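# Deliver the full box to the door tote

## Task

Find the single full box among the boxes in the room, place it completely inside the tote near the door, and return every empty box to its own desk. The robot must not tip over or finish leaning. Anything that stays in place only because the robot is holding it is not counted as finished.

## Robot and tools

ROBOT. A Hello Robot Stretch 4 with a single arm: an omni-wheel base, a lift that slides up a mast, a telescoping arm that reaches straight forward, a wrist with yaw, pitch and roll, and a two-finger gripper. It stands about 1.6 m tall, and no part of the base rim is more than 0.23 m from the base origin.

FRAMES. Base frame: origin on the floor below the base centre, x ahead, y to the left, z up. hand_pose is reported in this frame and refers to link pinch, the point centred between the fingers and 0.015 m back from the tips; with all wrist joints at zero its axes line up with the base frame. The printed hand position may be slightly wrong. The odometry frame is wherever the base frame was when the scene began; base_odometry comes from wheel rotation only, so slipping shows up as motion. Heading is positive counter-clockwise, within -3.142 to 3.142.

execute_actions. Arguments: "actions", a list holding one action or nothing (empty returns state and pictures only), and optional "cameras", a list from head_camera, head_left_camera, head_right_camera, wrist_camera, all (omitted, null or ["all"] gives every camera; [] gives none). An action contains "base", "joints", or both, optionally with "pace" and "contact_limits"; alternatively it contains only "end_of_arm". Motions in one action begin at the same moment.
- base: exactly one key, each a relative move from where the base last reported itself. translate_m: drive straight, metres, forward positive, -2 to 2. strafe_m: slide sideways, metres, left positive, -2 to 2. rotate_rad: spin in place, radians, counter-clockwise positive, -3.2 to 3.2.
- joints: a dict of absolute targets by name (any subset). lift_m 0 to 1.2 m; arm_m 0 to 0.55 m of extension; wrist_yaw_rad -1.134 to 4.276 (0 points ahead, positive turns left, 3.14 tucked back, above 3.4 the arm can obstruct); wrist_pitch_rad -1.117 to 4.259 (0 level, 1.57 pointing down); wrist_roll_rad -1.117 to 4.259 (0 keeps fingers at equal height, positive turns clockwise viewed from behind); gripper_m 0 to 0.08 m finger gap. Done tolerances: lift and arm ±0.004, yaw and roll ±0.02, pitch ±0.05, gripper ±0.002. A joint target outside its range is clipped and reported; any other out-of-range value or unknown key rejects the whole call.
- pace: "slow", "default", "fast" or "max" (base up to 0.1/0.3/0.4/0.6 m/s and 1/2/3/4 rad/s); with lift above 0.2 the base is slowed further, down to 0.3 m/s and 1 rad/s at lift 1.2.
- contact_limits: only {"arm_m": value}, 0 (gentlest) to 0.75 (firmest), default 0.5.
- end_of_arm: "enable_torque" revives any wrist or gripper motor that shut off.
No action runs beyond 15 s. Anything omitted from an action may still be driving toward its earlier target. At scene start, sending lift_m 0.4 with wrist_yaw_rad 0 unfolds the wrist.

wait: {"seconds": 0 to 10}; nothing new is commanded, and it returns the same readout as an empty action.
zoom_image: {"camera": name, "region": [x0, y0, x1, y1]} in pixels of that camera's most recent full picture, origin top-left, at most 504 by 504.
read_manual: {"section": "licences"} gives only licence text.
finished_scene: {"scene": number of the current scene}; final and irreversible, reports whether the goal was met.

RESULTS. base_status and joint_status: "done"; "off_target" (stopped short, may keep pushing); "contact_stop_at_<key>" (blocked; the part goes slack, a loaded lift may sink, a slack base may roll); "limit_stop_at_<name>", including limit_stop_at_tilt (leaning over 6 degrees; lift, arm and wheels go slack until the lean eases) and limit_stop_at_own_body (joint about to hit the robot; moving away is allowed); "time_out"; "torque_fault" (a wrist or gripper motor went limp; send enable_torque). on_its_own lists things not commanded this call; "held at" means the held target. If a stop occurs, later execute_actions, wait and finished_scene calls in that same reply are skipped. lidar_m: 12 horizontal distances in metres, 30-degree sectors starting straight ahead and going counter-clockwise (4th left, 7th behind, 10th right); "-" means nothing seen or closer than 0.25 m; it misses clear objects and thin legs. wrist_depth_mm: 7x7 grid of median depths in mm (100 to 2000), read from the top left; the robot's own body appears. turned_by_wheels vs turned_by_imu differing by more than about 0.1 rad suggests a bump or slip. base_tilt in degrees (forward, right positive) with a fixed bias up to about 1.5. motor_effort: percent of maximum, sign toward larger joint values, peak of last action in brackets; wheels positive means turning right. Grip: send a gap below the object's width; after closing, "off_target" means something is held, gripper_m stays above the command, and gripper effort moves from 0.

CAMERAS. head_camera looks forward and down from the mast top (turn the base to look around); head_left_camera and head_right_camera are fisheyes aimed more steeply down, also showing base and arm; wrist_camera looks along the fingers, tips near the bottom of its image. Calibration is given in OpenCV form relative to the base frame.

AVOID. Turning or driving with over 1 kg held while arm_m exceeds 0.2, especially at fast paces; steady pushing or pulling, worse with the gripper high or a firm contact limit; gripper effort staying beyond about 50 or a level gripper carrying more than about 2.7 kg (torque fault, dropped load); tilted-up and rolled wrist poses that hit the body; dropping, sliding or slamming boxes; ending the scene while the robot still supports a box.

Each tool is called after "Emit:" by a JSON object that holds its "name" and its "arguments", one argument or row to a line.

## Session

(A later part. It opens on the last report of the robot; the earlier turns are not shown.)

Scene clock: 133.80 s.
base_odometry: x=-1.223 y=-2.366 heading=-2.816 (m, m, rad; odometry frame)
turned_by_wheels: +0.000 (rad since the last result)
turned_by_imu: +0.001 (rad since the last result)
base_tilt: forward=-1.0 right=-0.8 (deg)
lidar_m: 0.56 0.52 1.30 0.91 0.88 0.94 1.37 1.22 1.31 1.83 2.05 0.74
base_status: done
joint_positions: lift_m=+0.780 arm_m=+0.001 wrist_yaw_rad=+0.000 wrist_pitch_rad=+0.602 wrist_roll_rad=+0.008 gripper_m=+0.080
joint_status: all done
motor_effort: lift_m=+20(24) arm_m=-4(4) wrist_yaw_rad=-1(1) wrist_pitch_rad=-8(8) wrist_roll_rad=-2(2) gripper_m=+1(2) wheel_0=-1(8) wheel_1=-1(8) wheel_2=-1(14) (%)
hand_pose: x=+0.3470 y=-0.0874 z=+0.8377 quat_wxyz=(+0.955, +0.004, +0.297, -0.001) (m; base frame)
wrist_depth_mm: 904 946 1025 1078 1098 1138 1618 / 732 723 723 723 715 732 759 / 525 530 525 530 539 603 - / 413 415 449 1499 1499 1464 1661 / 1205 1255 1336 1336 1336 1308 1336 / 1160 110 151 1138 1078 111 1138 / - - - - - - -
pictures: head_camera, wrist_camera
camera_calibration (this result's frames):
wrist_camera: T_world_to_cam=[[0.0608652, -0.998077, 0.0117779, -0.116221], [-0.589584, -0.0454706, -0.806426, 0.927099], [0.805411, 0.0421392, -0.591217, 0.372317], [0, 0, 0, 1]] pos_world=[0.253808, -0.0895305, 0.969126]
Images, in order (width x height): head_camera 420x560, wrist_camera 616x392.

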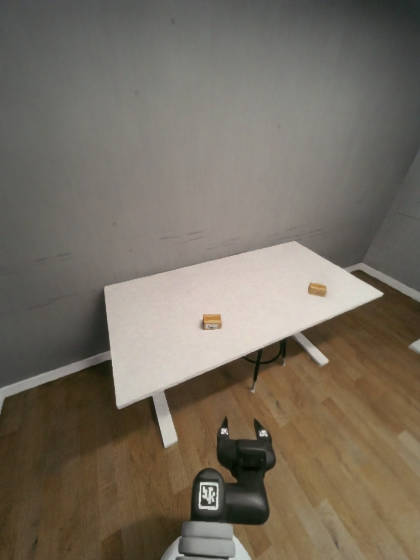

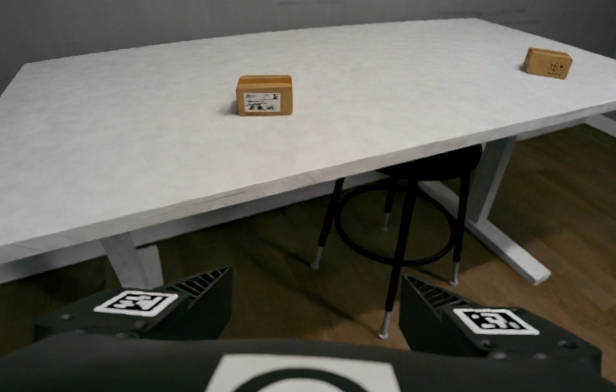

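Emit:
{"name": "execute_actions", "arguments": {
  "actions": [
    {"base":{"strafe_m":-0.163},"joints":{"wrist_yaw_rad":1.59,"arm_m":0.3},"pace":"max"}
  ],
  "cameras": []
}}

Emit:
{"name": "execute_actions", "arguments": {
  "actions": [
    {"base":{"translate_m":0.12},"joints":{"arm_m":0.47,"lift_m":0.765},"pace":"max"}
  ],
  "cameras": ["wrist_camera"]
}}

Scene clock: 143.63 s.
base_odometry: x=-1.275 y=-2.211 heading=-2.816 (m, m, rad; odometry frame)
turned_by_wheels: +0.000 (rad since the last result)
turned_by_imu: +0.000 (rad since the last result)
base_tilt: forward=-1.1 right=-0.9 (deg)
lidar_m: 0.67 0.59 0.64 1.08 1.02 1.08 1.60 1.14 1.22 1.69 1.89 0.83
base_status: done
joint_positions: lift_m=+0.780 arm_m=+0.299 wrist_yaw_rad=+1.590 wrist_pitch_rad=+0.602 wrist_roll_rad=+0.008 gripper_m=+0.080
joint_status: all done
motor_effort: lift_m=+20(20) arm_m=+5(5) wrist_yaw_rad=+0(9) wrist_pitch_rad=-7(8) wrist_roll_rad=-1(2) gripper_m=+2(1) wheel_0=+0(11) wheel_1=+2(10) wheel_2=+0(1) (%)
hand_pose: x=+0.5541 y=+0.1769 z=+0.8377 quat_wxyz=(+0.670, -0.209, +0.211, +0.681) (m; base frame)
wrist_depth_mm: 976 1060 1182 1308 1336 976 809 / 1042 1138 1281 1397 1430 1008 798 / 1160 1281 1366 530 525 539 535 / 1229 1366 1499 415 418 418 418 / 1308 1366 1366 359 345 343 343 / 1160 110 151 1060 277 111 298 / - - - - - - -
pictures: none
No camera images: the call's "cameras" was empty. Leave "cameras" out to get every camera's image.

Scene clock: 145.17 s.
base_odometry: x=-1.389 y=-2.249 heading=-2.817 (m, m, rad; odometry frame)
turned_by_wheels: +0.000 (rad since the last result)
turned_by_imu: +0.000 (rad since the last result)
base_tilt: forward=-1.0 right=-0.8 (deg)
lidar_m: 0.51 0.49 0.54 1.11 1.08 1.14 1.68 1.26 1.33 1.87 1.84 0.69
base_status: done
joint_positions: lift_m=+0.765 arm_m=+0.469 wrist_yaw_rad=+1.590 wrist_pitch_rad=+0.602 wrist_roll_rad=+0.008 gripper_m=+0.080
joint_status: all done
motor_effort: lift_m=+18(19) arm_m=+4(6) wrist_yaw_rad=+0(1) wrist_pitch_rad=-7(8) wrist_roll_rad=-2(1) gripper_m=+3(2) wheel_0=-2(6) wheel_1=-1(6) wheel_2=+1(11) (%)
hand_pose: x=+0.7242 y=+0.1769 z=+0.8229 quat_wxyz=(+0.670, -0.209, +0.211, +0.681) (m; base frame)
wrist_depth_mm: 1098 1205 1308 1397 946 699 574 / 1138 1229 1397 1397 676 668 603 / 1182 492 492 492 496 500 508 / 389 392 389 392 394 394 394 / 322 320 324 324 324 320 322 / 279 110 151 259 260 111 281 / - - - - - - -
pictures: wrist_camera
camera_calibration (this result's frames):
wrist_camera: T_world_to_cam=[[0.996754, 0.0796396, 0.0117838, -0.743626], [0.0565741, -0.588765, -0.806322, 0.777655], [-0.0572773, 0.804372, -0.591359, 0.538643], [0, 0, 0, 1]] pos_world=[0.728069, 0.0838083, 0.954334]
Images, in order (width x height): wrist_camera 616x392.

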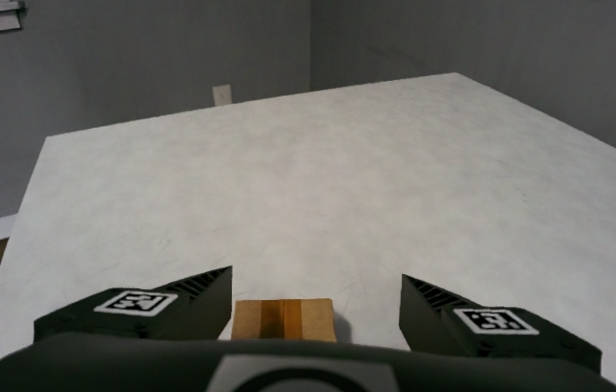

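Emit:
{"name": "execute_actions", "arguments": {
  "actions": [
    {"joints":{"wrist_yaw_rad":1.64,"lift_m":0.745,"arm_m":0.459}}
  ],
  "cameras": ["wrist_camera"]
}}

Scene clock: 151.17 s.
base_odometry: x=-1.389 y=-2.249 heading=-2.817 (m, m, rad; odometry frame)
turned_by_wheels: +0.000 (rad since the last result)
turned_by_imu: +0.000 (rad since the last result)
base_tilt: forward=-1.0 right=-0.9 (deg)
lidar_m: 0.52 0.49 0.52 1.13 1.09 1.17 1.68 1.26 1.32 1.85 1.85 0.69
base_status: not commanded
joint_positions: lift_m=+0.745 arm_m=+0.460 wrist_yaw_rad=+1.640 wrist_pitch_rad=+0.602 wrist_roll_rad=+0.008 gripper_m=+0.080
joint_status: all done
motor_effort: lift_m=+17(18) arm_m=-5(4) wrist_yaw_rad=+0(1) wrist_pitch_rad=-7(8) wrist_roll_rad=-2(2) gripper_m=+1(1) wheel_0=-2(2) wheel_1=-1(1) wheel_2=+0(0) (%)
hand_pose: x=+0.7059 y=+0.1809 z=+0.8029 quat_wxyz=(+0.652, -0.214, +0.205, +0.697) (m; base frame)
wrist_depth_mm: 1098 1182 1308 1430 1025 750 603 / 1160 1281 1366 1397 615 627 597 / 1205 452 449 452 449 455 462 / 357 357 357 359 359 359 359 / 293 296 296 294 297 296 296 / 255 110 150 193 187 111 256 / - - - - - - -
pictures: wrist_camera
camera_calibration (this result's frames):
wrist_camera: T_world_to_cam=[[0.991517, 0.129444, 0.0117838, -0.730768], [0.0859808, -0.585194, -0.806322, 0.743562], [-0.0974778, 0.800495, -0.591359, 0.551676], [0, 0, 0, 1]] pos_world=[0.714413, 0.0881075, 0.9344]
Images, in order (width x height): wrist_camera 616x392.

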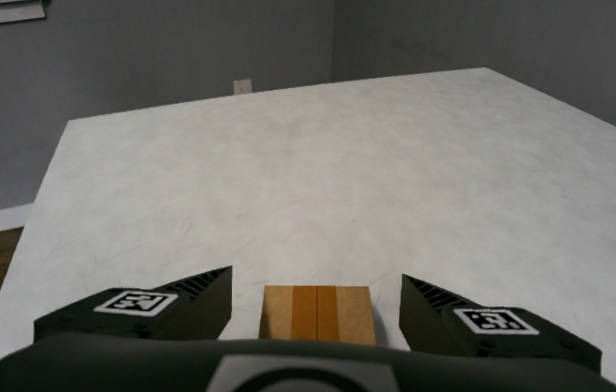

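Emit:
{"name": "execute_actions", "arguments": {
  "actions": [
    {"joints":{"lift_m":0.692}}
  ],
  "cameras": []
}}

Emit:
{"name": "execute_actions", "arguments": {
  "actions": [
    {"joints":{"gripper_m":0.03}}
  ],
  "cameras": []
}}

Emit:
{"name": "execute_actions", "arguments": {
  "actions": [
    {"joints":{"lift_m":0.71}}
  ],
  "cameras": ["wrist_camera","head_camera"]
}}

Scene clock: 158.70 s.
base_odometry: x=-1.389 y=-2.249 heading=-2.817 (m, m, rad; odometry frame)
turned_by_wheels: +0.000 (rad since the last result)
turned_by_imu: +0.000 (rad since the last result)
base_tilt: forward=-1.2 right=-0.9 (deg)
lidar_m: 0.52 0.50 0.53 1.14 1.07 1.17 1.66 1.25 1.34 1.85 1.85 0.70
base_status: not commanded
joint_positions: lift_m=+0.692 arm_m=+0.460 wrist_yaw_rad=+1.640 wrist_pitch_rad=+0.602 wrist_roll_rad=+0.008 gripper_m=+0.080
joint_status: all done
motor_effort: lift_m=+17(16) arm_m=-5(5) wrist_yaw_rad=+1(1) wrist_pitch_rad=-8(7) wrist_roll_rad=-2(2) gripper_m=+1(2) wheel_0=-1(2) wheel_1=-1(1) wheel_2=+1(0) (%)
hand_pose: x=+0.7059 y=+0.1809 z=+0.7499 quat_wxyz=(+0.652, -0.214, +0.205, +0.697) (m; base frame)
wrist_depth_mm: 1098 1138 1308 1366 976 707 597 / 1118 469 466 462 462 473 484 / 342 340 338 340 340 342 347 / 268 267 270 268 270 270 270 / 219 221 221 153 208 222 222 / 191 110 134 131 133 111 193 / - - - - - - -
pictures: none
No camera images: the call's "cameras" was empty. Leave "cameras" out to get every camera's image.

Scene clock: 159.70 s.
base_odometry: x=-1.389 y=-2.249 heading=-2.817 (m, m, rad; odometry frame)
turned_by_wheels: +0.000 (rad since the last result)
turned_by_imu: +0.000 (rad since the last result)
base_tilt: forward=-1.1 right=-0.7 (deg)
lidar_m: 0.51 0.49 0.51 1.15 1.09 1.16 1.67 1.27 1.33 1.85 1.84 0.70
base_status: not commanded
joint_positions: lift_m=+0.692 arm_m=+0.460 wrist_yaw_rad=+1.640 wrist_pitch_rad=+0.602 wrist_roll_rad=+0.008 gripper_m=+0.059
joint_status: gripper_m off_target (ended at +0.059, target +0.030)
on_its_own: gripper_m is held at +0.054, not at your +0.030, by its contact guard: the fingers met something
motor_effort: lift_m=+17(17) arm_m=-5(5) wrist_yaw_rad=+0(1) wrist_pitch_rad=-8(8) wrist_roll_rad=-2(1) gripper_m=-40(49) wheel_0=-1(1) wheel_1=-1(1) wheel_2=+0(0) (%)
hand_pose: x=+0.7059 y=+0.1809 z=+0.7499 quat_wxyz=(+0.652, -0.214, +0.205, +0.697) (m; base frame)
wrist_depth_mm: 1098 1182 1308 1366 976 715 603 / 1160 469 466 462 466 477 484 / 342 342 338 340 340 343 347 / 268 267 268 268 270 270 271 / 220 222 222 153 208 223 222 / 187 193 126 131 130 191 190 / - - - - - - -
pictures: none
No camera images: the call's "cameras" was empty. Leave "cameras" out to get every camera's image.

Scene clock: 160.47 s.
base_odometry: x=-1.389 y=-2.249 heading=-2.817 (m, m, rad; odometry frame)
turned_by_wheels: +0.000 (rad since the last result)
turned_by_imu: +0.000 (rad since the last result)
base_tilt: forward=-0.9 right=-0.8 (deg)
lidar_m: 0.50 0.49 0.53 1.14 1.08 1.17 1.67 1.27 1.32 1.84 1.84 0.69
base_status: not commanded
joint_positions: lift_m=+0.710 arm_m=+0.460 wrist_yaw_rad=+1.640 wrist_pitch_rad=+0.602 wrist_roll_rad=+0.008 gripper_m=+0.059
joint_status: all done
on_its_own: gripper_m is held at +0.054, not at your +0.030, by its contact guard: the fingers met something
motor_effort: lift_m=+21(22) arm_m=-5(5) wrist_yaw_rad=-1(1) wrist_pitch_rad=-8(7) wrist_roll_rad=-1(2) gripper_m=-38(38) wheel_0=-1(2) wheel_1=-1(1) wheel_2=+1(0) (%)
hand_pose: x=+0.7059 y=+0.1809 z=+0.7675 quat_wxyz=(+0.652, -0.214, +0.205, +0.697) (m; base frame)
wrist_depth_mm: 1098 1205 1281 1397 1042 741 603 / 1160 1205 512 512 517 525 535 / 377 377 377 377 379 379 384 / 297 298 297 298 297 298 298 / 244 245 246 153 231 245 246 / 206 214 127 131 131 211 208 / - - - - - - -
pictures: head_camera, wrist_camera
camera_calibration (this result's frames):
wrist_camera: T_world_to_cam=[[0.991515, 0.12946, 0.0117862, -0.730349], [0.0859914, -0.585187, -0.806326, 0.71504], [-0.0974896, 0.800497, -0.591354, 0.530763], [0, 0, 0, 1]] pos_world=[0.714408, 0.0881086, 0.899033]
Images, in order (width x height): head_camera 420x560, wrist_camera 616x392.

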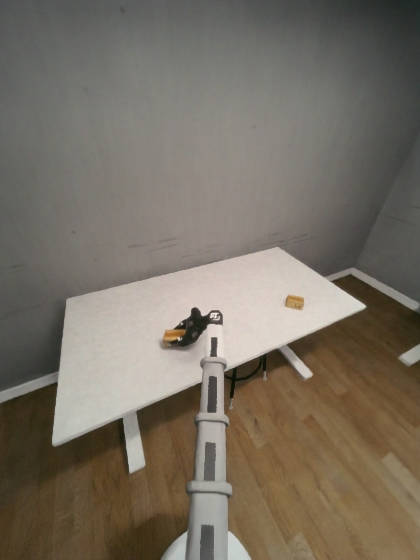

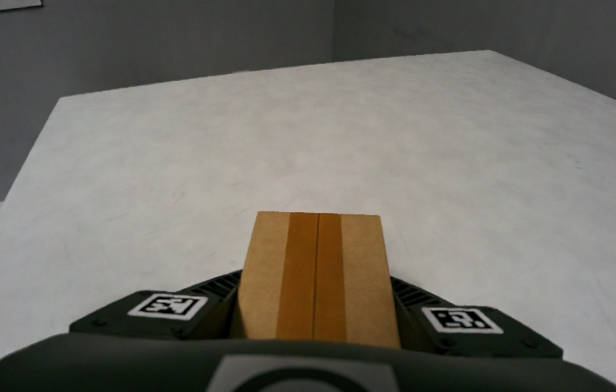

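Emit:
{"name": "execute_actions", "arguments": {
  "actions": [
    {"joints":{"lift_m":0.693}}
  ],
  "cameras": []
}}

Emit:
{"name": "execute_actions", "arguments": {
  "actions": [
    {"joints":{"gripper_m":0.08}}
  ],
  "cameras": []
}}

Emit:
{"name": "execute_actions", "arguments": {
  "actions": [
    {"joints":{"lift_m":0.75},"pace":"fast"}
  ],
  "cameras": []
}}

Emit:
{"name": "execute_actions", "arguments": {
  "actions": [
    {"base":{"rotate_rad":-0.587},"joints":{"arm_m":0.52,"wrist_yaw_rad":1.95,"lift_m":0.765},"pace":"fast"}
  ],
  "cameras": []
}}

Emit:
{"name": "execute_actions", "arguments": {
  "actions": [
    {"base":{"translate_m":0.333},"pace":"fast"}
  ],
  "cameras": ["head_camera","wrist_camera"]
}}

Scene clock: 172.60 s.
base_odometry: x=-1.389 y=-2.249 heading=-2.817 (m, m, rad; odometry frame)
turned_by_wheels: +0.000 (rad since the last result)
turned_by_imu: +0.000 (rad since the last result)
base_tilt: forward=-1.1 right=-0.7 (deg)
lidar_m: 0.51 0.48 0.54 1.13 1.09 1.16 1.67 1.26 1.34 1.85 1.84 0.69
base_status: not commanded
joint_positions: lift_m=+0.693 arm_m=+0.460 wrist_yaw_rad=+1.640 wrist_pitch_rad=+0.602 wrist_roll_rad=+0.008 gripper_m=+0.059
joint_status: all done
on_its_own: gripper_m is held at +0.054, not at your +0.030, by its contact guard: the fingers met something
motor_effort: lift_m=+17(20) arm_m=-5(5) wrist_yaw_rad=+2(0) wrist_pitch_rad=-9(8) wrist_roll_rad=-1(2) gripper_m=-39(38) wheel_0=-1(2) wheel_1=-1(1) wheel_2=+0(1) (%)
hand_pose: x=+0.7059 y=+0.1809 z=+0.7509 quat_wxyz=(+0.652, -0.214, +0.205, +0.697) (m; base frame)
wrist_depth_mm: 1078 1182 1308 1430 991 723 603 / 1138 473 466 466 466 477 488 / 343 342 342 340 343 345 347 / 270 270 270 271 271 271 273 / 220 222 224 153 210 223 223 / 187 194 126 130 130 192 191 / - - - - - - -
pictures: none
No camera images: the call's "cameras" was empty. Leave "cameras" out to get every camera's image.

Scene clock: 173.53 s.
base_odometry: x=-1.389 y=-2.249 heading=-2.817 (m, m, rad; odometry frame)
turned_by_wheels: +0.000 (rad since the last result)
turned_by_imu: +0.000 (rad since the last result)
base_tilt: forward=-1.1 right=-0.8 (deg)
lidar_m: 0.51 0.50 0.53 1.13 1.08 1.17 1.68 1.26 1.33 1.86 1.83 0.69
base_status: not commanded
joint_positions: lift_m=+0.693 arm_m=+0.460 wrist_yaw_rad=+1.640 wrist_pitch_rad=+0.602 wrist_roll_rad=+0.008 gripper_m=+0.080
joint_status: all done
motor_effort: lift_m=+17(17) arm_m=-5(5) wrist_yaw_rad=+1(2) wrist_pitch_rad=-8(7) wrist_roll_rad=-2(2) gripper_m=+1(41) wheel_0=-1(2) wheel_1=-1(1) wheel_2=+0(1) (%)
hand_pose: x=+0.7059 y=+0.1809 z=+0.7509 quat_wxyz=(+0.652, -0.214, +0.205, +0.697) (m; base frame)
wrist_depth_mm: 1098 1182 1308 1397 1008 715 591 / 1160 473 466 462 469 480 488 / 343 343 342 342 343 345 347 / 270 270 270 271 271 271 271 / 221 222 223 154 216 224 223 / 193 110 133 132 135 111 195 / - - - - - - -
pictures: none
No camera images: the call's "cameras" was empty. Leave "cameras" out to get every camera's image.

Scene clock: 174.50 s.
base_odometry: x=-1.389 y=-2.249 heading=-2.817 (m, m, rad; odometry frame)
turned_by_wheels: +0.000 (rad since the last result)
turned_by_imu: +0.000 (rad since the last result)
base_tilt: forward=-1.0 right=-0.6 (deg)
lidar_m: 0.50 0.50 0.54 1.14 1.09 1.16 1.70 1.26 1.33 1.86 1.83 0.69
base_status: not commanded
joint_positions: lift_m=+0.750 arm_m=+0.460 wrist_yaw_rad=+1.640 wrist_pitch_rad=+0.602 wrist_roll_rad=+0.008 gripper_m=+0.080
joint_status: all done
motor_effort: lift_m=+21(22) arm_m=-5(5) wrist_yaw_rad=+0(0) wrist_pitch_rad=-8(9) wrist_roll_rad=-2(2) gripper_m=+1(3) wheel_0=-1(2) wheel_1=-1(1) wheel_2=+0(0) (%)
hand_pose: x=+0.7059 y=+0.1809 z=+0.8076 quat_wxyz=(+0.652, -0.214, +0.205, +0.697) (m; base frame)
wrist_depth_mm: 1078 1182 1281 1397 1042 750 603 / 1160 1281 1336 1430 640 640 609 / 1255 462 466 459 462 469 473 / 382 364 364 368 366 368 368 / 300 301 301 303 303 301 301 / 263 110 151 199 198 111 263 / - - - - - - -
pictures: none
No camera images: the call's "cameras" was empty. Leave "cameras" out to get every camera's image.

Scene clock: 175.80 s.
base_odometry: x=-1.389 y=-2.249 heading=+2.880 (m, m, rad; odometry frame)
turned_by_wheels: -0.587 (rad since the last result)
turned_by_imu: -0.587 (rad since the last result)
base_tilt: forward=-1.0 right=-0.7 (deg)
lidar_m: 0.77 0.53 0.49 0.52 1.13 1.08 1.13 1.57 1.26 1.30 1.77 1.84
base_status: done
joint_positions: lift_m=+0.765 arm_m=+0.519 wrist_yaw_rad=+1.950 wrist_pitch_rad=+0.602 wrist_roll_rad=+0.008 gripper_m=+0.080
joint_status: all done
motor_effort: lift_m=+21(22) arm_m=+4(5) wrist_yaw_rad=+1(2) wrist_pitch_rad=-7(9) wrist_roll_rad=-2(2) gripper_m=+1(3) wheel_0=-1(7) wheel_1=-1(8) wheel_2=+0(8) (%)
hand_pose: x=+0.7065 y=+0.1952 z=+0.8226 quat_wxyz=(+0.537, -0.243, +0.170, +0.790) (m; base frame)
wrist_depth_mm: 1336 1499 1661 1025 976 831 707 / 1430 691 676 683 683 691 707 / 1499 559 492 496 496 496 504 / 1537 1537 389 389 392 389 394 / 1336 1336 334 324 324 324 324 / 1138 110 150 276 259 111 279 / - - - - - - -
pictures: none
No camera images: the call's "cameras" was empty. Leave "cameras" out to get every camera's image.

Scene clock: 178.00 s.
base_odometry: x=-1.710 y=-2.163 heading=+2.880 (m, m, rad; odometry frame)
turned_by_wheels: +0.000 (rad since the last result)
turned_by_imu: +0.000 (rad since the last result)
base_tilt: forward=-0.9 right=-0.9 (deg)
lidar_m: 0.53 0.35 0.34 0.37 0.49 1.38 1.44 1.49 1.42 1.46 1.63 1.55
base_status: done
joint_positions: lift_m=+0.765 arm_m=+0.519 wrist_yaw_rad=+1.950 wrist_pitch_rad=+0.602 wrist_roll_rad=+0.008 gripper_m=+0.080
joint_status: not commanded
motor_effort: lift_m=+21(21) arm_m=+4(4) wrist_yaw_rad=-2(1) wrist_pitch_rad=-8(8) wrist_roll_rad=-2(2) gripper_m=+1(2) wheel_0=-1(5) wheel_1=+1(5) wheel_2=+0(10) (%)
hand_pose: x=+0.7065 y=+0.1952 z=+0.8226 quat_wxyz=(+0.537, -0.243, +0.170, +0.790) (m; base frame)
wrist_depth_mm: 1576 1661 1025 991 854 668 580 / 699 634 676 683 683 661 603 / 500 492 496 500 496 500 508 / 387 387 389 394 392 394 397 / 320 322 324 324 324 322 324 / 279 110 151 276 259 111 281 / - - - - - - -
pictures: head_camera, wrist_camera
camera_calibration (this result's frames):
wrist_camera: T_world_to_cam=[[0.904717, 0.42585, 0.011784, -0.729979], [0.260487, -0.531092, -0.80628, 0.633831], [-0.337096, 0.732525, -0.591416, 0.734511], [0, 0, 0, 1]] pos_world=[0.742921, 0.109436, 0.954049]
Images, in order (width x height): head_camera 420x560, wrist_camera 616x392.

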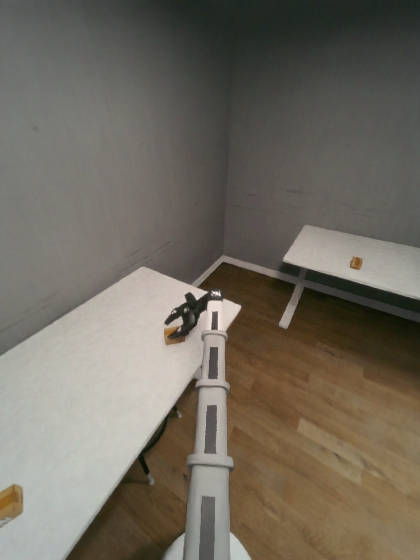

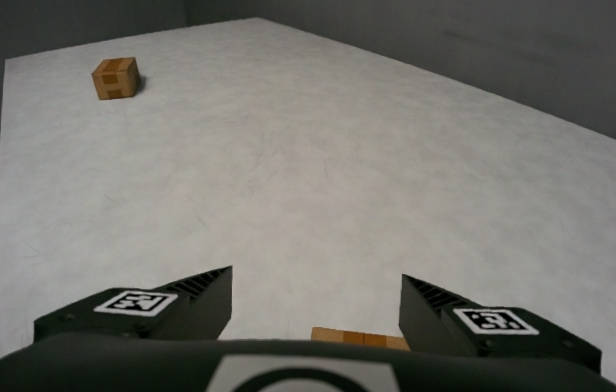

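Emit:
{"name": "execute_actions", "arguments": {
  "actions": [
    {"base":{"strafe_m":-0.006},"joints":{"wrist_yaw_rad":1.87,"lift_m":0.748,"arm_m":0.534}}
  ],
  "cameras": ["wrist_camera"]
}}

Scene clock: 182.53 s.
base_odometry: x=-1.709 y=-2.157 heading=+2.880 (m, m, rad; odometry frame)
turned_by_wheels: +0.000 (rad since the last result)
turned_by_imu: +0.000 (rad since the last result)
base_tilt: forward=-1.0 right=-0.7 (deg)
lidar_m: 0.54 0.36 0.33 0.36 0.51 1.39 1.45 1.48 1.40 1.46 1.64 1.54
base_status: done
joint_positions: lift_m=+0.748 arm_m=+0.533 wrist_yaw_rad=+1.870 wrist_pitch_rad=+0.602 wrist_roll_rad=+0.008 gripper_m=+0.080
joint_status: all done
motor_effort: lift_m=+17(19) arm_m=+5(6) wrist_yaw_rad=+0(8) wrist_pitch_rad=-7(7) wrist_roll_rad=-2(2) gripper_m=+2(3) wheel_0=-1(7) wheel_1=+1(5) wheel_2=+0(0) (%)
hand_pose: x=+0.7359 y=+0.1932 z=+0.8059 quat_wxyz=(+0.568, -0.236, +0.179, +0.768) (m; base frame)
wrist_depth_mm: 1499 976 946 931 788 654 564 / 585 634 621 621 627 634 591 / 466 462 462 459 462 466 466 / 364 362 362 364 366 366 366 / 296 300 300 301 301 300 300 / 258 110 151 196 191 111 262 / - - - - - - -
pictures: wrist_camera
camera_calibration (this result's frames):
wrist_camera: T_world_to_cam=[[0.935804, 0.352324, 0.0117941, -0.764242], [0.217264, -0.550081, -0.806354, 0.647283], [-0.27761, 0.757152, -0.591315, 0.68737], [0, 0, 0, 1]] pos_world=[0.76537, 0.104876, 0.937405]
Images, in order (width x height): wrist_camera 616x392.

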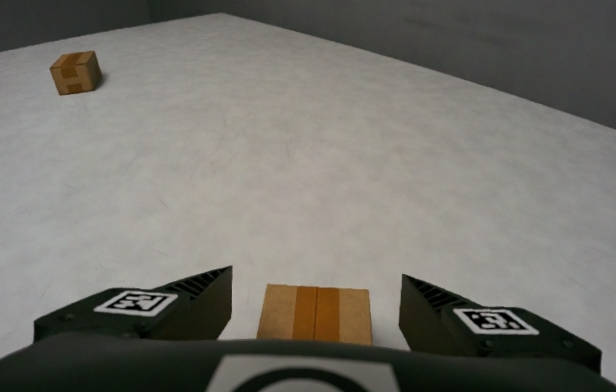

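Emit:
{"name": "execute_actions", "arguments": {
  "actions": [
    {"joints":{"lift_m":0.692}}
  ],
  "cameras": []
}}

Emit:
{"name": "execute_actions", "arguments": {
  "actions": [
    {"joints":{"gripper_m":0.03}}
  ],
  "cameras": []
}}

Emit:
{"name": "execute_actions", "arguments": {
  "actions": [
    {"joints":{"lift_m":0.71}}
  ],
  "cameras": ["wrist_camera","head_right_camera"]
}}

Scene clock: 190.67 s.
base_odometry: x=-1.709 y=-2.157 heading=+2.880 (m, m, rad; odometry frame)
turned_by_wheels: +0.000 (rad since the last result)
turned_by_imu: +0.000 (rad since the last result)
base_tilt: forward=-1.0 right=-0.8 (deg)
lidar_m: 0.52 0.38 0.34 0.36 0.50 1.38 1.45 1.49 1.42 1.47 1.64 1.54
base_status: not commanded
joint_positions: lift_m=+0.692 arm_m=+0.533 wrist_yaw_rad=+1.870 wrist_pitch_rad=+0.602 wrist_roll_rad=+0.008 gripper_m=+0.080
joint_status: all done
motor_effort: lift_m=+17(16) arm_m=+5(5) wrist_yaw_rad=+0(1) wrist_pitch_rad=-8(7) wrist_roll_rad=-1(2) gripper_m=+2(2) wheel_0=-1(1) wheel_1=+1(1) wheel_2=+0(0) (%)
hand_pose: x=+0.7359 y=+0.1932 z=+0.7499 quat_wxyz=(+0.568, -0.236, +0.179, +0.768) (m; base frame)
wrist_depth_mm: 585 732 699 707 715 634 564 / 480 469 462 462 466 477 488 / 343 342 338 340 342 343 345 / 267 268 268 271 270 271 271 / 220 221 222 154 208 222 222 / 192 110 133 131 135 111 193 / - - - - - - -
pictures: none
No camera images: the call's "cameras" was empty. Leave "cameras" out to get every camera's image.

Scene clock: 191.67 s.
base_odometry: x=-1.709 y=-2.157 heading=+2.880 (m, m, rad; odometry frame)
turned_by_wheels: +0.000 (rad since the last result)
turned_by_imu: +0.000 (rad since the last result)
base_tilt: forward=-1.0 right=-0.8 (deg)
lidar_m: 0.53 0.37 0.35 0.36 0.49 1.40 1.46 1.49 1.42 1.45 1.62 1.55
base_status: not commanded
joint_positions: lift_m=+0.692 arm_m=+0.533 wrist_yaw_rad=+1.870 wrist_pitch_rad=+0.602 wrist_roll_rad=+0.008 gripper_m=+0.059
joint_status: gripper_m off_target (ended at +0.059, target +0.030)
on_its_own: gripper_m is held at +0.054, not at your +0.030, by its contact guard: the fingers met something
motor_effort: lift_m=+17(17) arm_m=+5(5) wrist_yaw_rad=-1(1) wrist_pitch_rad=-7(7) wrist_roll_rad=-1(2) gripper_m=-38(50) wheel_0=-1(1) wheel_1=+1(1) wheel_2=+0(0) (%)
hand_pose: x=+0.7359 y=+0.1932 z=+0.7499 quat_wxyz=(+0.568, -0.236, +0.179, +0.768) (m; base frame)
wrist_depth_mm: 569 732 715 707 715 634 559 / 477 469 469 466 469 480 488 / 342 340 340 340 343 345 347 / 268 267 267 270 268 270 271 / 220 221 223 153 208 224 223 / 186 193 127 131 131 191 191 / - - - - - - -
pictures: none
No camera images: the call's "cameras" was empty. Leave "cameras" out to get every camera's image.

Scene clock: 192.43 s.
base_odometry: x=-1.709 y=-2.157 heading=+2.880 (m, m, rad; odometry frame)
turned_by_wheels: +0.000 (rad since the last result)
turned_by_imu: +0.000 (rad since the last result)
base_tilt: forward=-1.0 right=-0.8 (deg)
lidar_m: 0.51 0.38 0.34 0.36 0.49 1.38 1.45 1.48 1.41 1.46 1.62 1.54
base_status: not commanded
joint_positions: lift_m=+0.710 arm_m=+0.533 wrist_yaw_rad=+1.870 wrist_pitch_rad=+0.602 wrist_roll_rad=+0.008 gripper_m=+0.059
joint_status: all done
on_its_own: gripper_m is held at +0.054, not at your +0.030, by its contact guard: the fingers met something
motor_effort: lift_m=+21(23) arm_m=+5(5) wrist_yaw_rad=+0(1) wrist_pitch_rad=-8(8) wrist_roll_rad=-1(2) gripper_m=-39(39) wheel_0=-1(1) wheel_1=+1(1) wheel_2=+0(0) (%)
hand_pose: x=+0.7359 y=+0.1932 z=+0.7675 quat_wxyz=(+0.568, -0.236, +0.179, +0.768) (m; base frame)
wrist_depth_mm: 809 809 788 788 750 647 559 / 525 525 517 512 517 530 549 / 379 377 379 375 379 382 382 / 296 297 300 298 298 298 301 / 243 245 247 154 231 247 246 / 206 213 126 131 131 213 208 / - - - - - - -
pictures: head_right_camera, wrist_camera
camera_calibration (this result's frames):
wrist_camera: T_world_to_cam=[[0.935809, 0.35231, 0.0117929, -0.763797], [0.21727, -0.550125, -0.806323, 0.616311], [-0.277588, 0.757126, -0.591358, 0.664706], [0, 0, 0, 1]] pos_world=[0.765377, 0.104875, 0.899032]
Images, in order (width x height): head_right_camera 420x672, wrist_camera 616x392.

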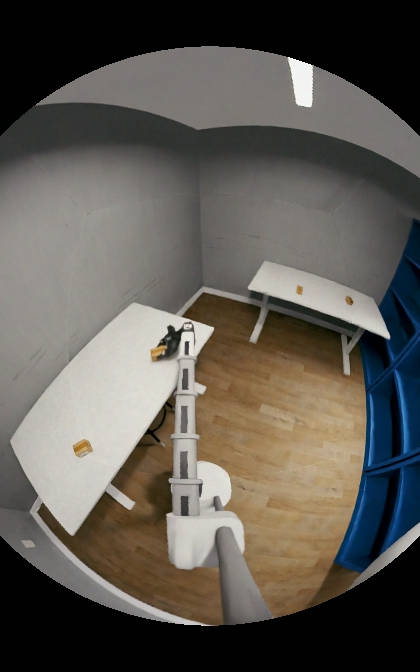

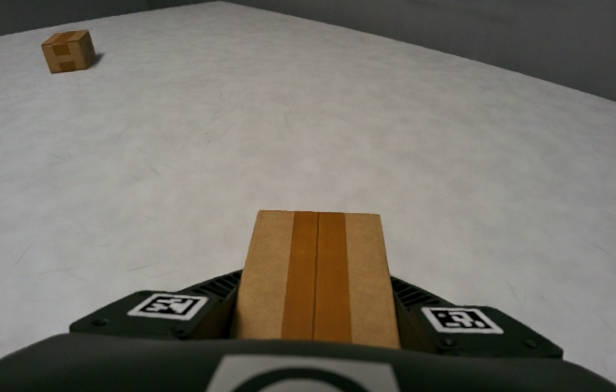

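Emit:
{"name": "execute_actions", "arguments": {
  "actions": [
    {"joints":{"lift_m":0.693}}
  ],
  "cameras": []
}}

Emit:
{"name": "execute_actions", "arguments": {
  "actions": [
    {"joints":{"gripper_m":0.08}}
  ],
  "cameras": []
}}

Emit:
{"name": "execute_actions", "arguments": {
  "actions": [
    {"joints":{"lift_m":0.75},"pace":"fast"}
  ],
  "cameras": []
}}

Emit:
{"name": "execute_actions", "arguments": {
  "actions": [
    {"base":{"rotate_rad":-0.68},"joints":{"arm_m":0.1,"wrist_yaw_rad":0,"lift_m":0.77},"pace":"fast"}
  ],
  "cameras": ["head_camera"]
}}

Emit:
{"name": "zoom_image", "arguments": {
  "camera": "head_camera",
  "region": [100, 200, 380, 360]
}}

Scene clock: 201.97 s.
base_odometry: x=-1.709 y=-2.157 heading=+2.880 (m, m, rad; odometry frame)
turned_by_wheels: +0.000 (rad since the last result)
turned_by_imu: +0.000 (rad since the last result)
base_tilt: forward=-1.1 right=-0.8 (deg)
lidar_m: 0.50 0.36 0.35 0.35 0.51 1.38 1.44 1.49 1.42 1.47 1.63 1.54
base_status: not commanded
joint_positions: lift_m=+0.693 arm_m=+0.533 wrist_yaw_rad=+1.870 wrist_pitch_rad=+0.602 wrist_roll_rad=+0.008 gripper_m=+0.059
joint_status: all done
on_its_own: gripper_m is held at +0.054, not at your +0.030, by its contact guard: the fingers met something
motor_effort: lift_m=+17(19) arm_m=+5(5) wrist_yaw_rad=+0(0) wrist_pitch_rad=-8(7) wrist_roll_rad=-1(2) gripper_m=-39(39) wheel_0=-1(2) wheel_1=+1(1) wheel_2=+0(0) (%)
hand_pose: x=+0.7359 y=+0.1932 z=+0.7509 quat_wxyz=(+0.568, -0.236, +0.179, +0.768) (m; base frame)
wrist_depth_mm: 574 723 707 707 715 634 564 / 480 469 466 466 469 473 488 / 345 342 342 343 343 345 349 / 270 271 271 271 272 273 272 / 221 223 223 154 210 224 224 / 187 193 126 131 130 192 191 / - - - - - - -
pictures: none
No camera images: the call's "cameras" was empty. Leave "cameras" out to get every camera's image.

Scene clock: 202.90 s.
base_odometry: x=-1.709 y=-2.157 heading=+2.880 (m, m, rad; odometry frame)
turned_by_wheels: +0.000 (rad since the last result)
turned_by_imu: +0.000 (rad since the last result)
base_tilt: forward=-1.0 right=-0.7 (deg)
lidar_m: 0.53 0.36 0.33 0.37 0.51 1.37 1.45 1.48 1.40 1.45 1.64 1.53
base_status: not commanded
joint_positions: lift_m=+0.693 arm_m=+0.533 wrist_yaw_rad=+1.870 wrist_pitch_rad=+0.602 wrist_roll_rad=+0.008 gripper_m=+0.080
joint_status: all done
motor_effort: lift_m=+17(17) arm_m=+5(5) wrist_yaw_rad=+0(1) wrist_pitch_rad=-8(7) wrist_roll_rad=-1(2) gripper_m=+2(38) wheel_0=-1(1) wheel_1=+1(1) wheel_2=+0(0) (%)
hand_pose: x=+0.7359 y=+0.1932 z=+0.7509 quat_wxyz=(+0.568, -0.236, +0.179, +0.768) (m; base frame)
wrist_depth_mm: 574 732 715 715 707 634 559 / 480 477 473 466 473 480 488 / 345 342 342 340 343 347 351 / 270 270 272 271 271 272 272 / 221 222 224 155 210 224 223 / 193 110 133 132 135 111 195 / - - - - - - -
pictures: none
No camera images: the call's "cameras" was empty. Leave "cameras" out to get every camera's image.

Scene clock: 203.87 s.
base_odometry: x=-1.709 y=-2.157 heading=+2.880 (m, m, rad; odometry frame)
turned_by_wheels: +0.000 (rad since the last result)
turned_by_imu: +0.000 (rad since the last result)
base_tilt: forward=-1.1 right=-0.7 (deg)
lidar_m: 0.52 0.37 0.32 0.37 0.52 1.38 1.45 1.48 1.41 1.47 1.63 1.54
base_status: not commanded
joint_positions: lift_m=+0.750 arm_m=+0.533 wrist_yaw_rad=+1.870 wrist_pitch_rad=+0.602 wrist_roll_rad=+0.008 gripper_m=+0.080
joint_status: all done
motor_effort: lift_m=+21(23) arm_m=+5(5) wrist_yaw_rad=-1(1) wrist_pitch_rad=-7(8) wrist_roll_rad=-2(2) gripper_m=+3(3) wheel_0=-1(1) wheel_1=+1(1) wheel_2=+0(0) (%)
hand_pose: x=+0.7359 y=+0.1932 z=+0.8076 quat_wxyz=(+0.568, -0.236, +0.179, +0.768) (m; base frame)
wrist_depth_mm: 1537 991 960 904 798 654 564 / 597 640 634 627 640 640 591 / 466 466 462 459 466 469 473 / 366 364 366 368 366 368 368 / 298 300 303 303 303 303 301 / 262 110 151 200 193 111 263 / - - - - - - -
pictures: none
No camera images: the call's "cameras" was empty. Leave "cameras" out to get every camera's image.

Scene clock: 205.87 s.
base_odometry: x=-1.709 y=-2.157 heading=+2.199 (m, m, rad; odometry frame)
turned_by_wheels: -0.680 (rad since the last result)
turned_by_imu: -0.680 (rad since the last result)
base_tilt: forward=-1.1 right=-0.7 (deg)
lidar_m: 1.55 0.60 0.39 0.34 0.34 0.43 1.40 1.41 1.74 1.41 1.41 1.73
base_status: done
joint_positions: lift_m=+0.770 arm_m=+0.101 wrist_yaw_rad=+0.000 wrist_pitch_rad=+0.602 wrist_roll_rad=+0.008 gripper_m=+0.080
joint_status: all done
motor_effort: lift_m=+21(22) arm_m=-5(5) wrist_yaw_rad=+1(18) wrist_pitch_rad=-8(7) wrist_roll_rad=-2(3) gripper_m=+1(1) wheel_0=-1(7) wheel_1=+0(7) wheel_2=-1(8) (%)
hand_pose: x=+0.4470 y=-0.0875 z=+0.8276 quat_wxyz=(+0.955, +0.004, +0.297, -0.001) (m; base frame)
wrist_depth_mm: 1756 1708 1336 1576 1618 1499 1756 / 1863 1921 1921 - - - 1863 / 1921 - 1921 - - 1921 1808 / 1576 1576 1576 1576 1618 1576 1464 / 1308 1308 1308 1308 1366 1308 1336 / 1160 110 151 1118 1078 111 1118 / - - - - - - -
pictures: head_camera
Images, in order (width x height): head_camera 420x560.

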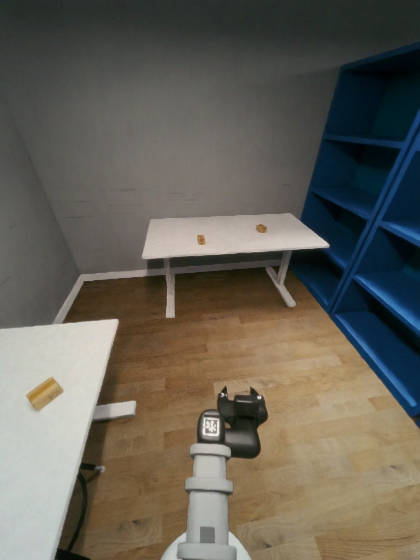

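Region (100, 200, 380, 360) of head_camera's 420x560 image, scaled by 1.800, with more detail than that image has; it fills the top 288 rows of this view, and the rest is white.

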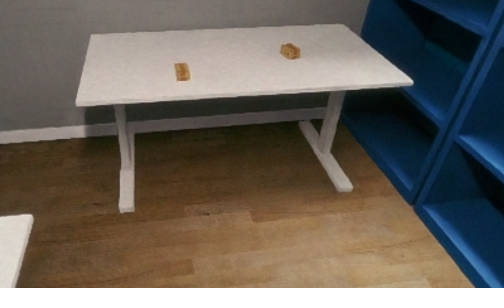

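Emit:
{"name": "execute_actions", "arguments": {
  "actions": [
    {"base":{"translate_m":1.05},"pace":"max"}
  ],
  "cameras": ["head_camera","wrist_camera"]
}}

Emit:
{"name": "zoom_image", "arguments": {
  "camera": "head_camera",
  "region": [100, 240, 420, 480]
}}

Scene clock: 218.57 s.
base_odometry: x=-2.326 y=-1.308 heading=+2.200 (m, m, rad; odometry frame)
turned_by_wheels: +0.000 (rad since the last result)
turned_by_imu: +0.001 (rad since the last result)
base_tilt: forward=-1.1 right=-0.8 (deg)
lidar_m: 0.50 0.52 0.63 1.36 0.55 0.67 1.32 2.46 1.34 1.20 0.94 0.57
base_status: done
joint_positions: lift_m=+0.770 arm_m=+0.101 wrist_yaw_rad=+0.000 wrist_pitch_rad=+0.602 wrist_roll_rad=+0.008 gripper_m=+0.080
joint_status: not commanded
motor_effort: lift_m=+20(21) arm_m=-5(5) wrist_yaw_rad=+0(0) wrist_pitch_rad=-8(8) wrist_roll_rad=-2(2) gripper_m=+1(2) wheel_0=+0(6) wheel_1=+1(5) wheel_2=+2(11) (%)
hand_pose: x=+0.4470 y=-0.0874 z=+0.8277 quat_wxyz=(+0.955, +0.004, +0.297, -0.001) (m; base frame)
wrist_depth_mm: 831 866 866 904 931 960 976 / 699 691 683 691 683 654 723 / 508 477 504 504 508 512 512 / 394 366 399 399 402 402 404 / 324 329 330 330 334 330 330 / 286 110 151 304 300 111 1098 / - - - - - - -
pictures: head_camera, wrist_camera
camera_calibration (this result's frames):
wrist_camera: T_world_to_cam=[[0.0608002, -0.99808, 0.0117989, -0.122195], [-0.589721, -0.0454562, -0.806327, 0.97799], [0.805315, 0.0420667, -0.591353, 0.285996], [0, 0, 0, 1]] pos_world=[0.353854, -0.0895357, 0.959146]
Images, in order (width x height): head_camera 420x560, wrist_camera 616x392.

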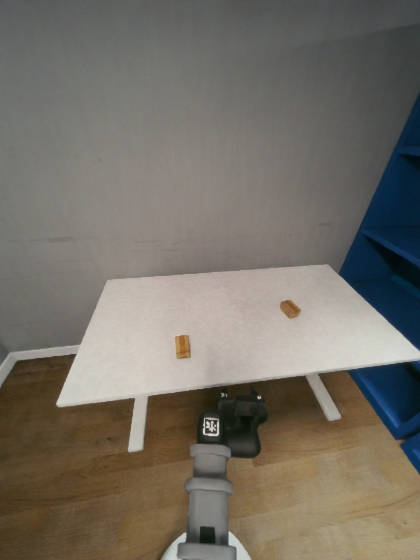

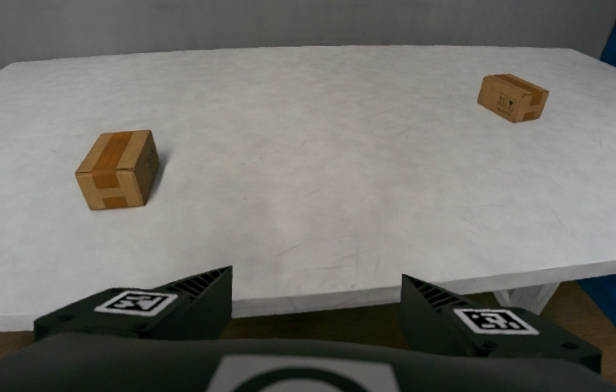

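Region (100, 240, 420, 480) of head_camera's 420x560 image, scaled by 1.575, with more detail than that image has; it fills the top 378 rows of this view, and the rest is white.

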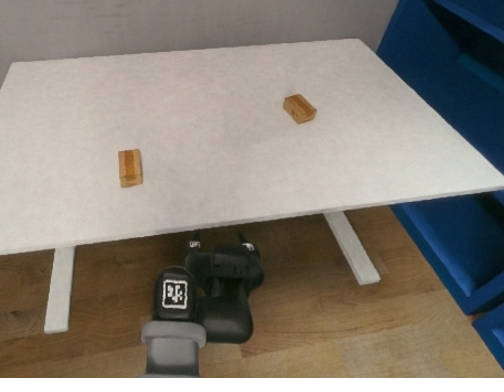

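Emit:
{"name": "execute_actions", "arguments": {
  "actions": [
    {"base":{"rotate_rad":0.358},"joints":{"arm_m":0.352,"wrist_yaw_rad":-0.128,"lift_m":0.76},"pace":"fast"}
  ],
  "cameras": ["wrist_camera"]
}}

Scene clock: 230.53 s.
base_odometry: x=-2.326 y=-1.308 heading=+2.558 (m, m, rad; odometry frame)
turned_by_wheels: +0.358 (rad since the last result)
turned_by_imu: +0.358 (rad since the last result)
base_tilt: forward=-1.0 right=-0.8 (deg)
lidar_m: 0.51 0.57 1.35 0.54 0.60 0.96 2.44 1.51 1.22 1.20 0.65 0.51
base_status: done
joint_positions: lift_m=+0.760 arm_m=+0.351 wrist_yaw_rad=-0.128 wrist_pitch_rad=+0.602 wrist_roll_rad=+0.008 gripper_m=+0.080
joint_status: all done
motor_effort: lift_m=+17(19) arm_m=+5(7) wrist_yaw_rad=-2(6) wrist_pitch_rad=-8(8) wrist_roll_rad=-2(1) gripper_m=+1(2) wheel_0=+0(6) wheel_1=+1(7) wheel_2=+1(7) (%)
hand_pose: x=+0.6848 y=-0.1090 z=+0.8179 quat_wxyz=(+0.953, +0.023, +0.296, -0.062) (m; base frame)
wrist_depth_mm: 699 699 676 668 640 634 603 / 768 661 654 647 661 654 647 / 477 477 480 484 488 492 492 / 377 379 379 379 382 382 387 / 312 314 315 315 315 317 317 / 271 110 151 210 211 111 276 / - - - - - - -
pictures: wrist_camera
camera_calibration (this result's frames):
wrist_camera: T_world_to_cam=[[-0.0668676, -0.997692, 0.011811, -0.0706603], [-0.590574, 0.0300349, -0.806424, 1.11828], [0.804208, -0.0608989, -0.591219, 0.0790532], [0, 0, 0, 1]] pos_world=[0.592127, -0.0992704, 0.949381]
Images, in order (width x height): wrist_camera 616x392.

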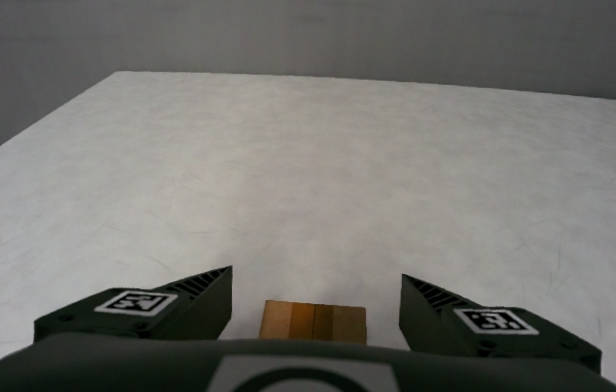

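Emit:
{"name": "execute_actions", "arguments": {
  "actions": [
    {"joints":{"lift_m":0.692}}
  ],
  "cameras": ["wrist_camera"]
}}

Emit:
{"name": "execute_actions", "arguments": {
  "actions": [
    {"joints":{"gripper_m":0.03}}
  ],
  "cameras": []
}}

Emit:
{"name": "execute_actions", "arguments": {
  "actions": [
    {"joints":{"lift_m":0.71}}
  ],
  "cameras": ["wrist_camera"]
}}

Scene clock: 236.97 s.
base_odometry: x=-2.326 y=-1.308 heading=+2.558 (m, m, rad; odometry frame)
turned_by_wheels: +0.000 (rad since the last result)
turned_by_imu: +0.000 (rad since the last result)
base_tilt: forward=-0.9 right=-0.8 (deg)
lidar_m: 0.51 0.57 1.36 0.56 0.59 0.96 2.46 1.53 1.22 1.20 0.64 0.52
base_status: not commanded
joint_positions: lift_m=+0.692 arm_m=+0.351 wrist_yaw_rad=-0.128 wrist_pitch_rad=+0.602 wrist_roll_rad=+0.008 gripper_m=+0.080
joint_status: all done
motor_effort: lift_m=+17(17) arm_m=+5(5) wrist_yaw_rad=-2(1) wrist_pitch_rad=-8(7) wrist_roll_rad=-2(2) gripper_m=+2(2) wheel_0=+0(1) wheel_1=+0(1) wheel_2=+1(1) (%)
hand_pose: x=+0.6848 y=-0.1090 z=+0.7499 quat_wxyz=(+0.953, +0.023, +0.296, -0.062) (m; base frame)
wrist_depth_mm: 699 668 654 640 634 621 615 / 466 462 455 459 462 473 484 / 340 336 336 336 342 342 347 / 265 266 267 267 270 271 270 / 219 220 221 154 215 222 222 / 191 110 133 131 135 111 195 / - - - - - - -
pictures: wrist_camera
camera_calibration (this result's frames):
wrist_camera: T_world_to_cam=[[-0.0669224, -0.997688, 0.0118106, -0.0698285], [-0.590576, 0.030068, -0.806421, 1.06347], [0.804202, -0.0609428, -0.591223, 0.0388754], [0, 0, 0, 1]] pos_world=[0.592122, -0.0992742, 0.881411]
Images, in order (width x height): wrist_camera 616x392.

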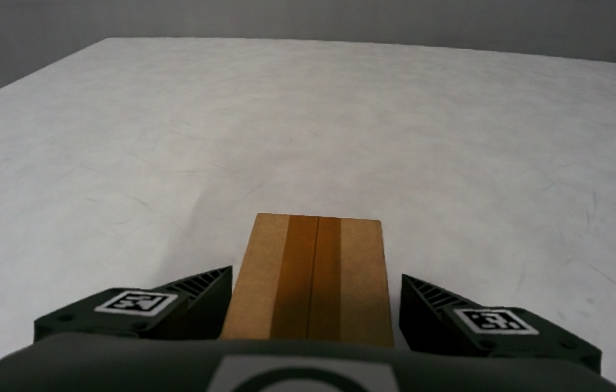

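Scene clock: 237.97 s.
base_odometry: x=-2.326 y=-1.308 heading=+2.558 (m, m, rad; odometry frame)
turned_by_wheels: +0.000 (rad since the last result)
turned_by_imu: +0.000 (rad since the last result)
base_tilt: forward=-0.9 right=-0.9 (deg)
lidar_m: 0.51 0.57 1.36 0.52 0.60 0.98 2.46 1.51 1.21 1.20 0.65 0.51
base_status: not commanded
joint_positions: lift_m=+0.692 arm_m=+0.351 wrist_yaw_rad=-0.128 wrist_pitch_rad=+0.602 wrist_roll_rad=+0.008 gripper_m=+0.059
joint_status: gripper_m off_target (ended at +0.059, target +0.030)
on_its_own: gripper_m is held at +0.054, not at your +0.030, by its contact guard: the fingers met something
motor_effort: lift_m=+17(17) arm_m=+5(5) wrist_yaw_rad=-2(1) wrist_pitch_rad=-8(7) wrist_roll_rad=-1(1) gripper_m=-39(50) wheel_0=+1(1) wheel_1=+1(1) wheel_2=+1(1) (%)
hand_pose: x=+0.6848 y=-0.1090 z=+0.7499 quat_wxyz=(+0.953, +0.023, +0.296, -0.062) (m; base frame)
wrist_depth_mm: 699 661 647 647 634 627 615 / 469 459 459 459 466 477 488 / 336 336 338 336 342 343 345 / 265 267 267 268 268 271 271 / 218 220 221 154 208 222 222 / 186 191 127 131 131 191 190 / - - - - - - -
pictures: none
No camera images: the call's "cameras" was empty. Leave "cameras" out to get every camera's image.

Scene clock: 238.73 s.
base_odometry: x=-2.326 y=-1.308 heading=+2.558 (m, m, rad; odometry frame)
turned_by_wheels: +0.000 (rad since the last result)
turned_by_imu: +0.000 (rad since the last result)
base_tilt: forward=-1.0 right=-0.8 (deg)
lidar_m: 0.50 0.57 1.36 0.55 0.60 0.94 2.46 1.50 1.23 1.19 0.65 0.48
base_status: not commanded
joint_positions: lift_m=+0.710 arm_m=+0.351 wrist_yaw_rad=-0.128 wrist_pitch_rad=+0.604 wrist_roll_rad=+0.008 gripper_m=+0.059
joint_status: all done
on_its_own: gripper_m is held at +0.054, not at your +0.030, by its contact guard: the fingers met something
motor_effort: lift_m=+22(24) arm_m=+5(5) wrist_yaw_rad=+0(1) wrist_pitch_rad=-14(15) wrist_roll_rad=-2(2) gripper_m=-39(38) wheel_0=+1(1) wheel_1=+1(1) wheel_2=+1(1) (%)
hand_pose: x=+0.6845 y=-0.1090 z=+0.7671 quat_wxyz=(+0.953, +0.023, +0.297, -0.062) (m; base frame)
wrist_depth_mm: 707 676 668 647 647 627 609 / 517 500 496 500 504 517 525 / 373 370 368 366 375 375 377 / 290 291 294 294 296 296 296 / 240 241 243 154 229 244 244 / 204 211 126 131 131 211 207 / - - - - - - -
pictures: wrist_camera
camera_calibration (this result's frames):
wrist_camera: T_world_to_cam=[[-0.0668995, -0.997691, 0.0116796, -0.0699309], [-0.592299, 0.0302907, -0.805149, 1.07739], [0.802936, -0.0607819, -0.592958, 0.0514457], [0, 0, 0, 1]] pos_world=[0.592151, -0.0992774, 0.898781]
Images, in order (width x height): wrist_camera 616x392.

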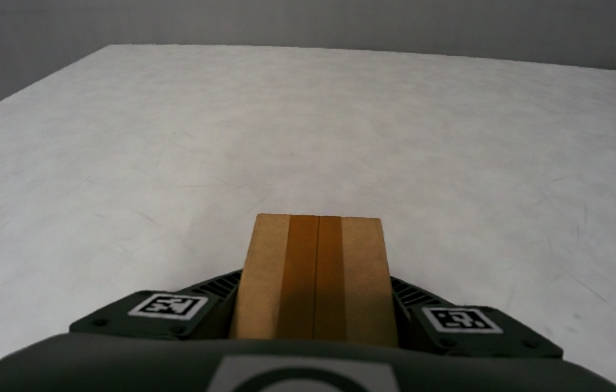

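Emit:
{"name": "execute_actions", "arguments": {
  "actions": [
    {"base":{"rotate_rad":-2.948},"joints":{"arm_m":0,"wrist_yaw_rad":0,"lift_m":0.74},"pace":"fast"}
  ],
  "cameras": ["head_camera"]
}}

Emit:
{"name": "execute_actions", "arguments": {
  "actions": [
    {"base":{"translate_m":2.0},"joints":{"lift_m":0.2},"pace":"max"}
  ],
  "cameras": []
}}

Emit:
{"name": "execute_actions", "arguments": {
  "actions": [
    {"base":{"rotate_rad":1.25},"pace":"fast"}
  ],
  "cameras": ["head_camera"]
}}

Scene clock: 253.83 s.
base_odometry: x=-2.326 y=-1.308 heading=-0.391 (m, m, rad; odometry frame)
turned_by_wheels: -2.948 (rad since the last result)
turned_by_imu: -2.948 (rad since the last result)
base_tilt: forward=-1.0 right=-0.8 (deg)
lidar_m: 2.45 1.34 1.20 0.90 0.58 0.52 0.50 0.64 1.08 0.55 0.68 1.37
base_status: done
joint_positions: lift_m=+0.740 arm_m=+0.001 wrist_yaw_rad=+0.000 wrist_pitch_rad=+0.604 wrist_roll_rad=+0.008 gripper_m=+0.059
joint_status: all done
on_its_own: gripper_m is held at +0.054, not at your +0.030, by its contact guard: the fingers met something
motor_effort: lift_m=+21(24) arm_m=-5(8) wrist_yaw_rad=-1(6) wrist_pitch_rad=-14(14) wrist_roll_rad=-2(2) gripper_m=-39(38) wheel_0=-1(8) wheel_1=-2(8) wheel_2=-2(8) (%)
hand_pose: x=+0.3468 y=-0.0874 z=+0.7972 quat_wxyz=(+0.955, +0.004, +0.298, -0.001) (m; base frame)
wrist_depth_mm: 1464 1499 - - - 1863 1708 / 1229 1661 - - - - 1863 / 1618 1756 1921 1863 1921 1983 1863 / 1397 1464 1537 1537 1537 1618 1618 / 1205 1281 1308 153 1229 1308 1308 / 1060 1118 126 131 131 1098 1098 / - - - - - - -
pictures: head_camera
Images, in order (width x height): head_camera 420x560.

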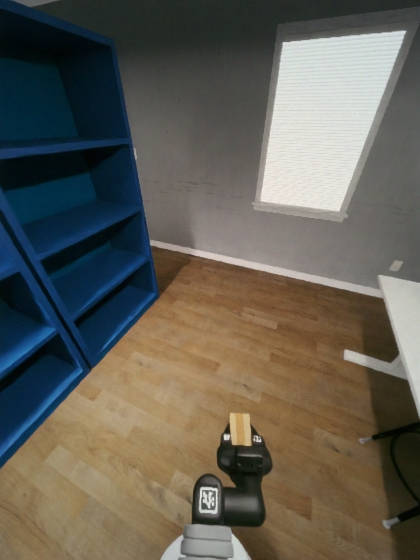

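Scene clock: 259.97 s.
base_odometry: x=-0.477 y=-2.069 heading=-0.391 (m, m, rad; odometry frame)
turned_by_wheels: +0.000 (rad since the last result)
turned_by_imu: +0.001 (rad since the last result)
base_tilt: forward=-1.0 right=-0.9 (deg)
lidar_m: 0.58 0.72 1.42 0.65 0.63 1.24 3.19 1.40 1.31 0.97 0.61 0.57
base_status: done
joint_positions: lift_m=+0.200 arm_m=+0.001 wrist_yaw_rad=+0.000 wrist_pitch_rad=+0.604 wrist_roll_rad=+0.008 gripper_m=+0.059
joint_status: all done
on_its_own: gripper_m is held at +0.054, not at your +0.030, by its contact guard: the fingers met something
motor_effort: lift_m=+19(20) arm_m=-4(5) wrist_yaw_rad=-1(1) wrist_pitch_rad=-13(15) wrist_roll_rad=-1(1) gripper_m=-39(39) wheel_0=-2(6) wheel_1=-2(7) wheel_2=+1(12) (%)
hand_pose: x=+0.3467 y=-0.0874 z=+0.2574 quat_wxyz=(+0.955, +0.004, +0.298, -0.001) (m; base frame)
wrist_depth_mm: 462 410 362 330 298 268 250 / 525 459 402 355 322 290 268 / 621 521 452 394 353 315 290 / 640 585 500 433 387 345 315 / 525 530 521 153 397 384 347 / 449 466 126 131 131 384 368 / - - - - - - -
pictures: none
No camera images: the call's "cameras" was empty. Leave "cameras" out to get every camera's image.

Scene clock: 261.53 s.
base_odometry: x=-0.477 y=-2.069 heading=+0.859 (m, m, rad; odometry frame)
turned_by_wheels: +1.250 (rad since the last result)
turned_by_imu: +1.249 (rad since the last result)
base_tilt: forward=-1.0 right=-0.8 (deg)
lidar_m: 2.16 0.64 0.75 2.31 1.72 1.31 1.29 0.77 0.58 0.56 0.60 0.88
base_status: done
joint_positions: lift_m=+0.200 arm_m=+0.001 wrist_yaw_rad=+0.000 wrist_pitch_rad=+0.604 wrist_roll_rad=+0.008 gripper_m=+0.059
joint_status: not commanded
on_its_own: gripper_m is held at +0.054, not at your +0.030, by its contact guard: the fingers met something
motor_effort: lift_m=+19(19) arm_m=-4(5) wrist_yaw_rad=-1(2) wrist_pitch_rad=-13(13) wrist_roll_rad=-2(1) gripper_m=-39(39) wheel_0=+0(8) wheel_1=+1(8) wheel_2=+0(9) (%)
hand_pose: x=+0.3467 y=-0.0874 z=+0.2574 quat_wxyz=(+0.955, +0.004, +0.298, -0.001) (m; base frame)
wrist_depth_mm: 535 1499 1661 1661 1661 1229 831 / 544 778 1098 1098 1118 1060 798 / 559 732 820 809 820 820 750 / 569 640 640 640 647 654 654 / 517 535 530 154 504 539 539 / 445 466 126 131 131 459 452 / - - - - - - -
pictures: head_camera
Images, in order (width x height): head_camera 420x560.

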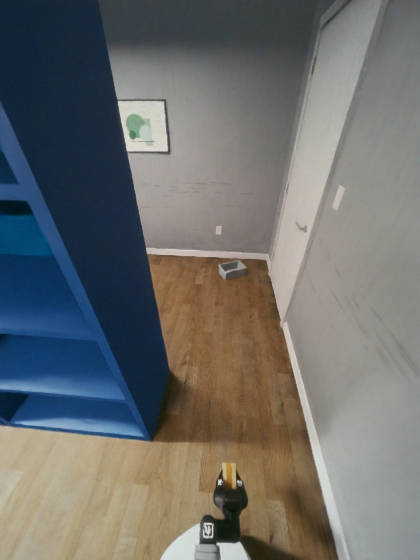

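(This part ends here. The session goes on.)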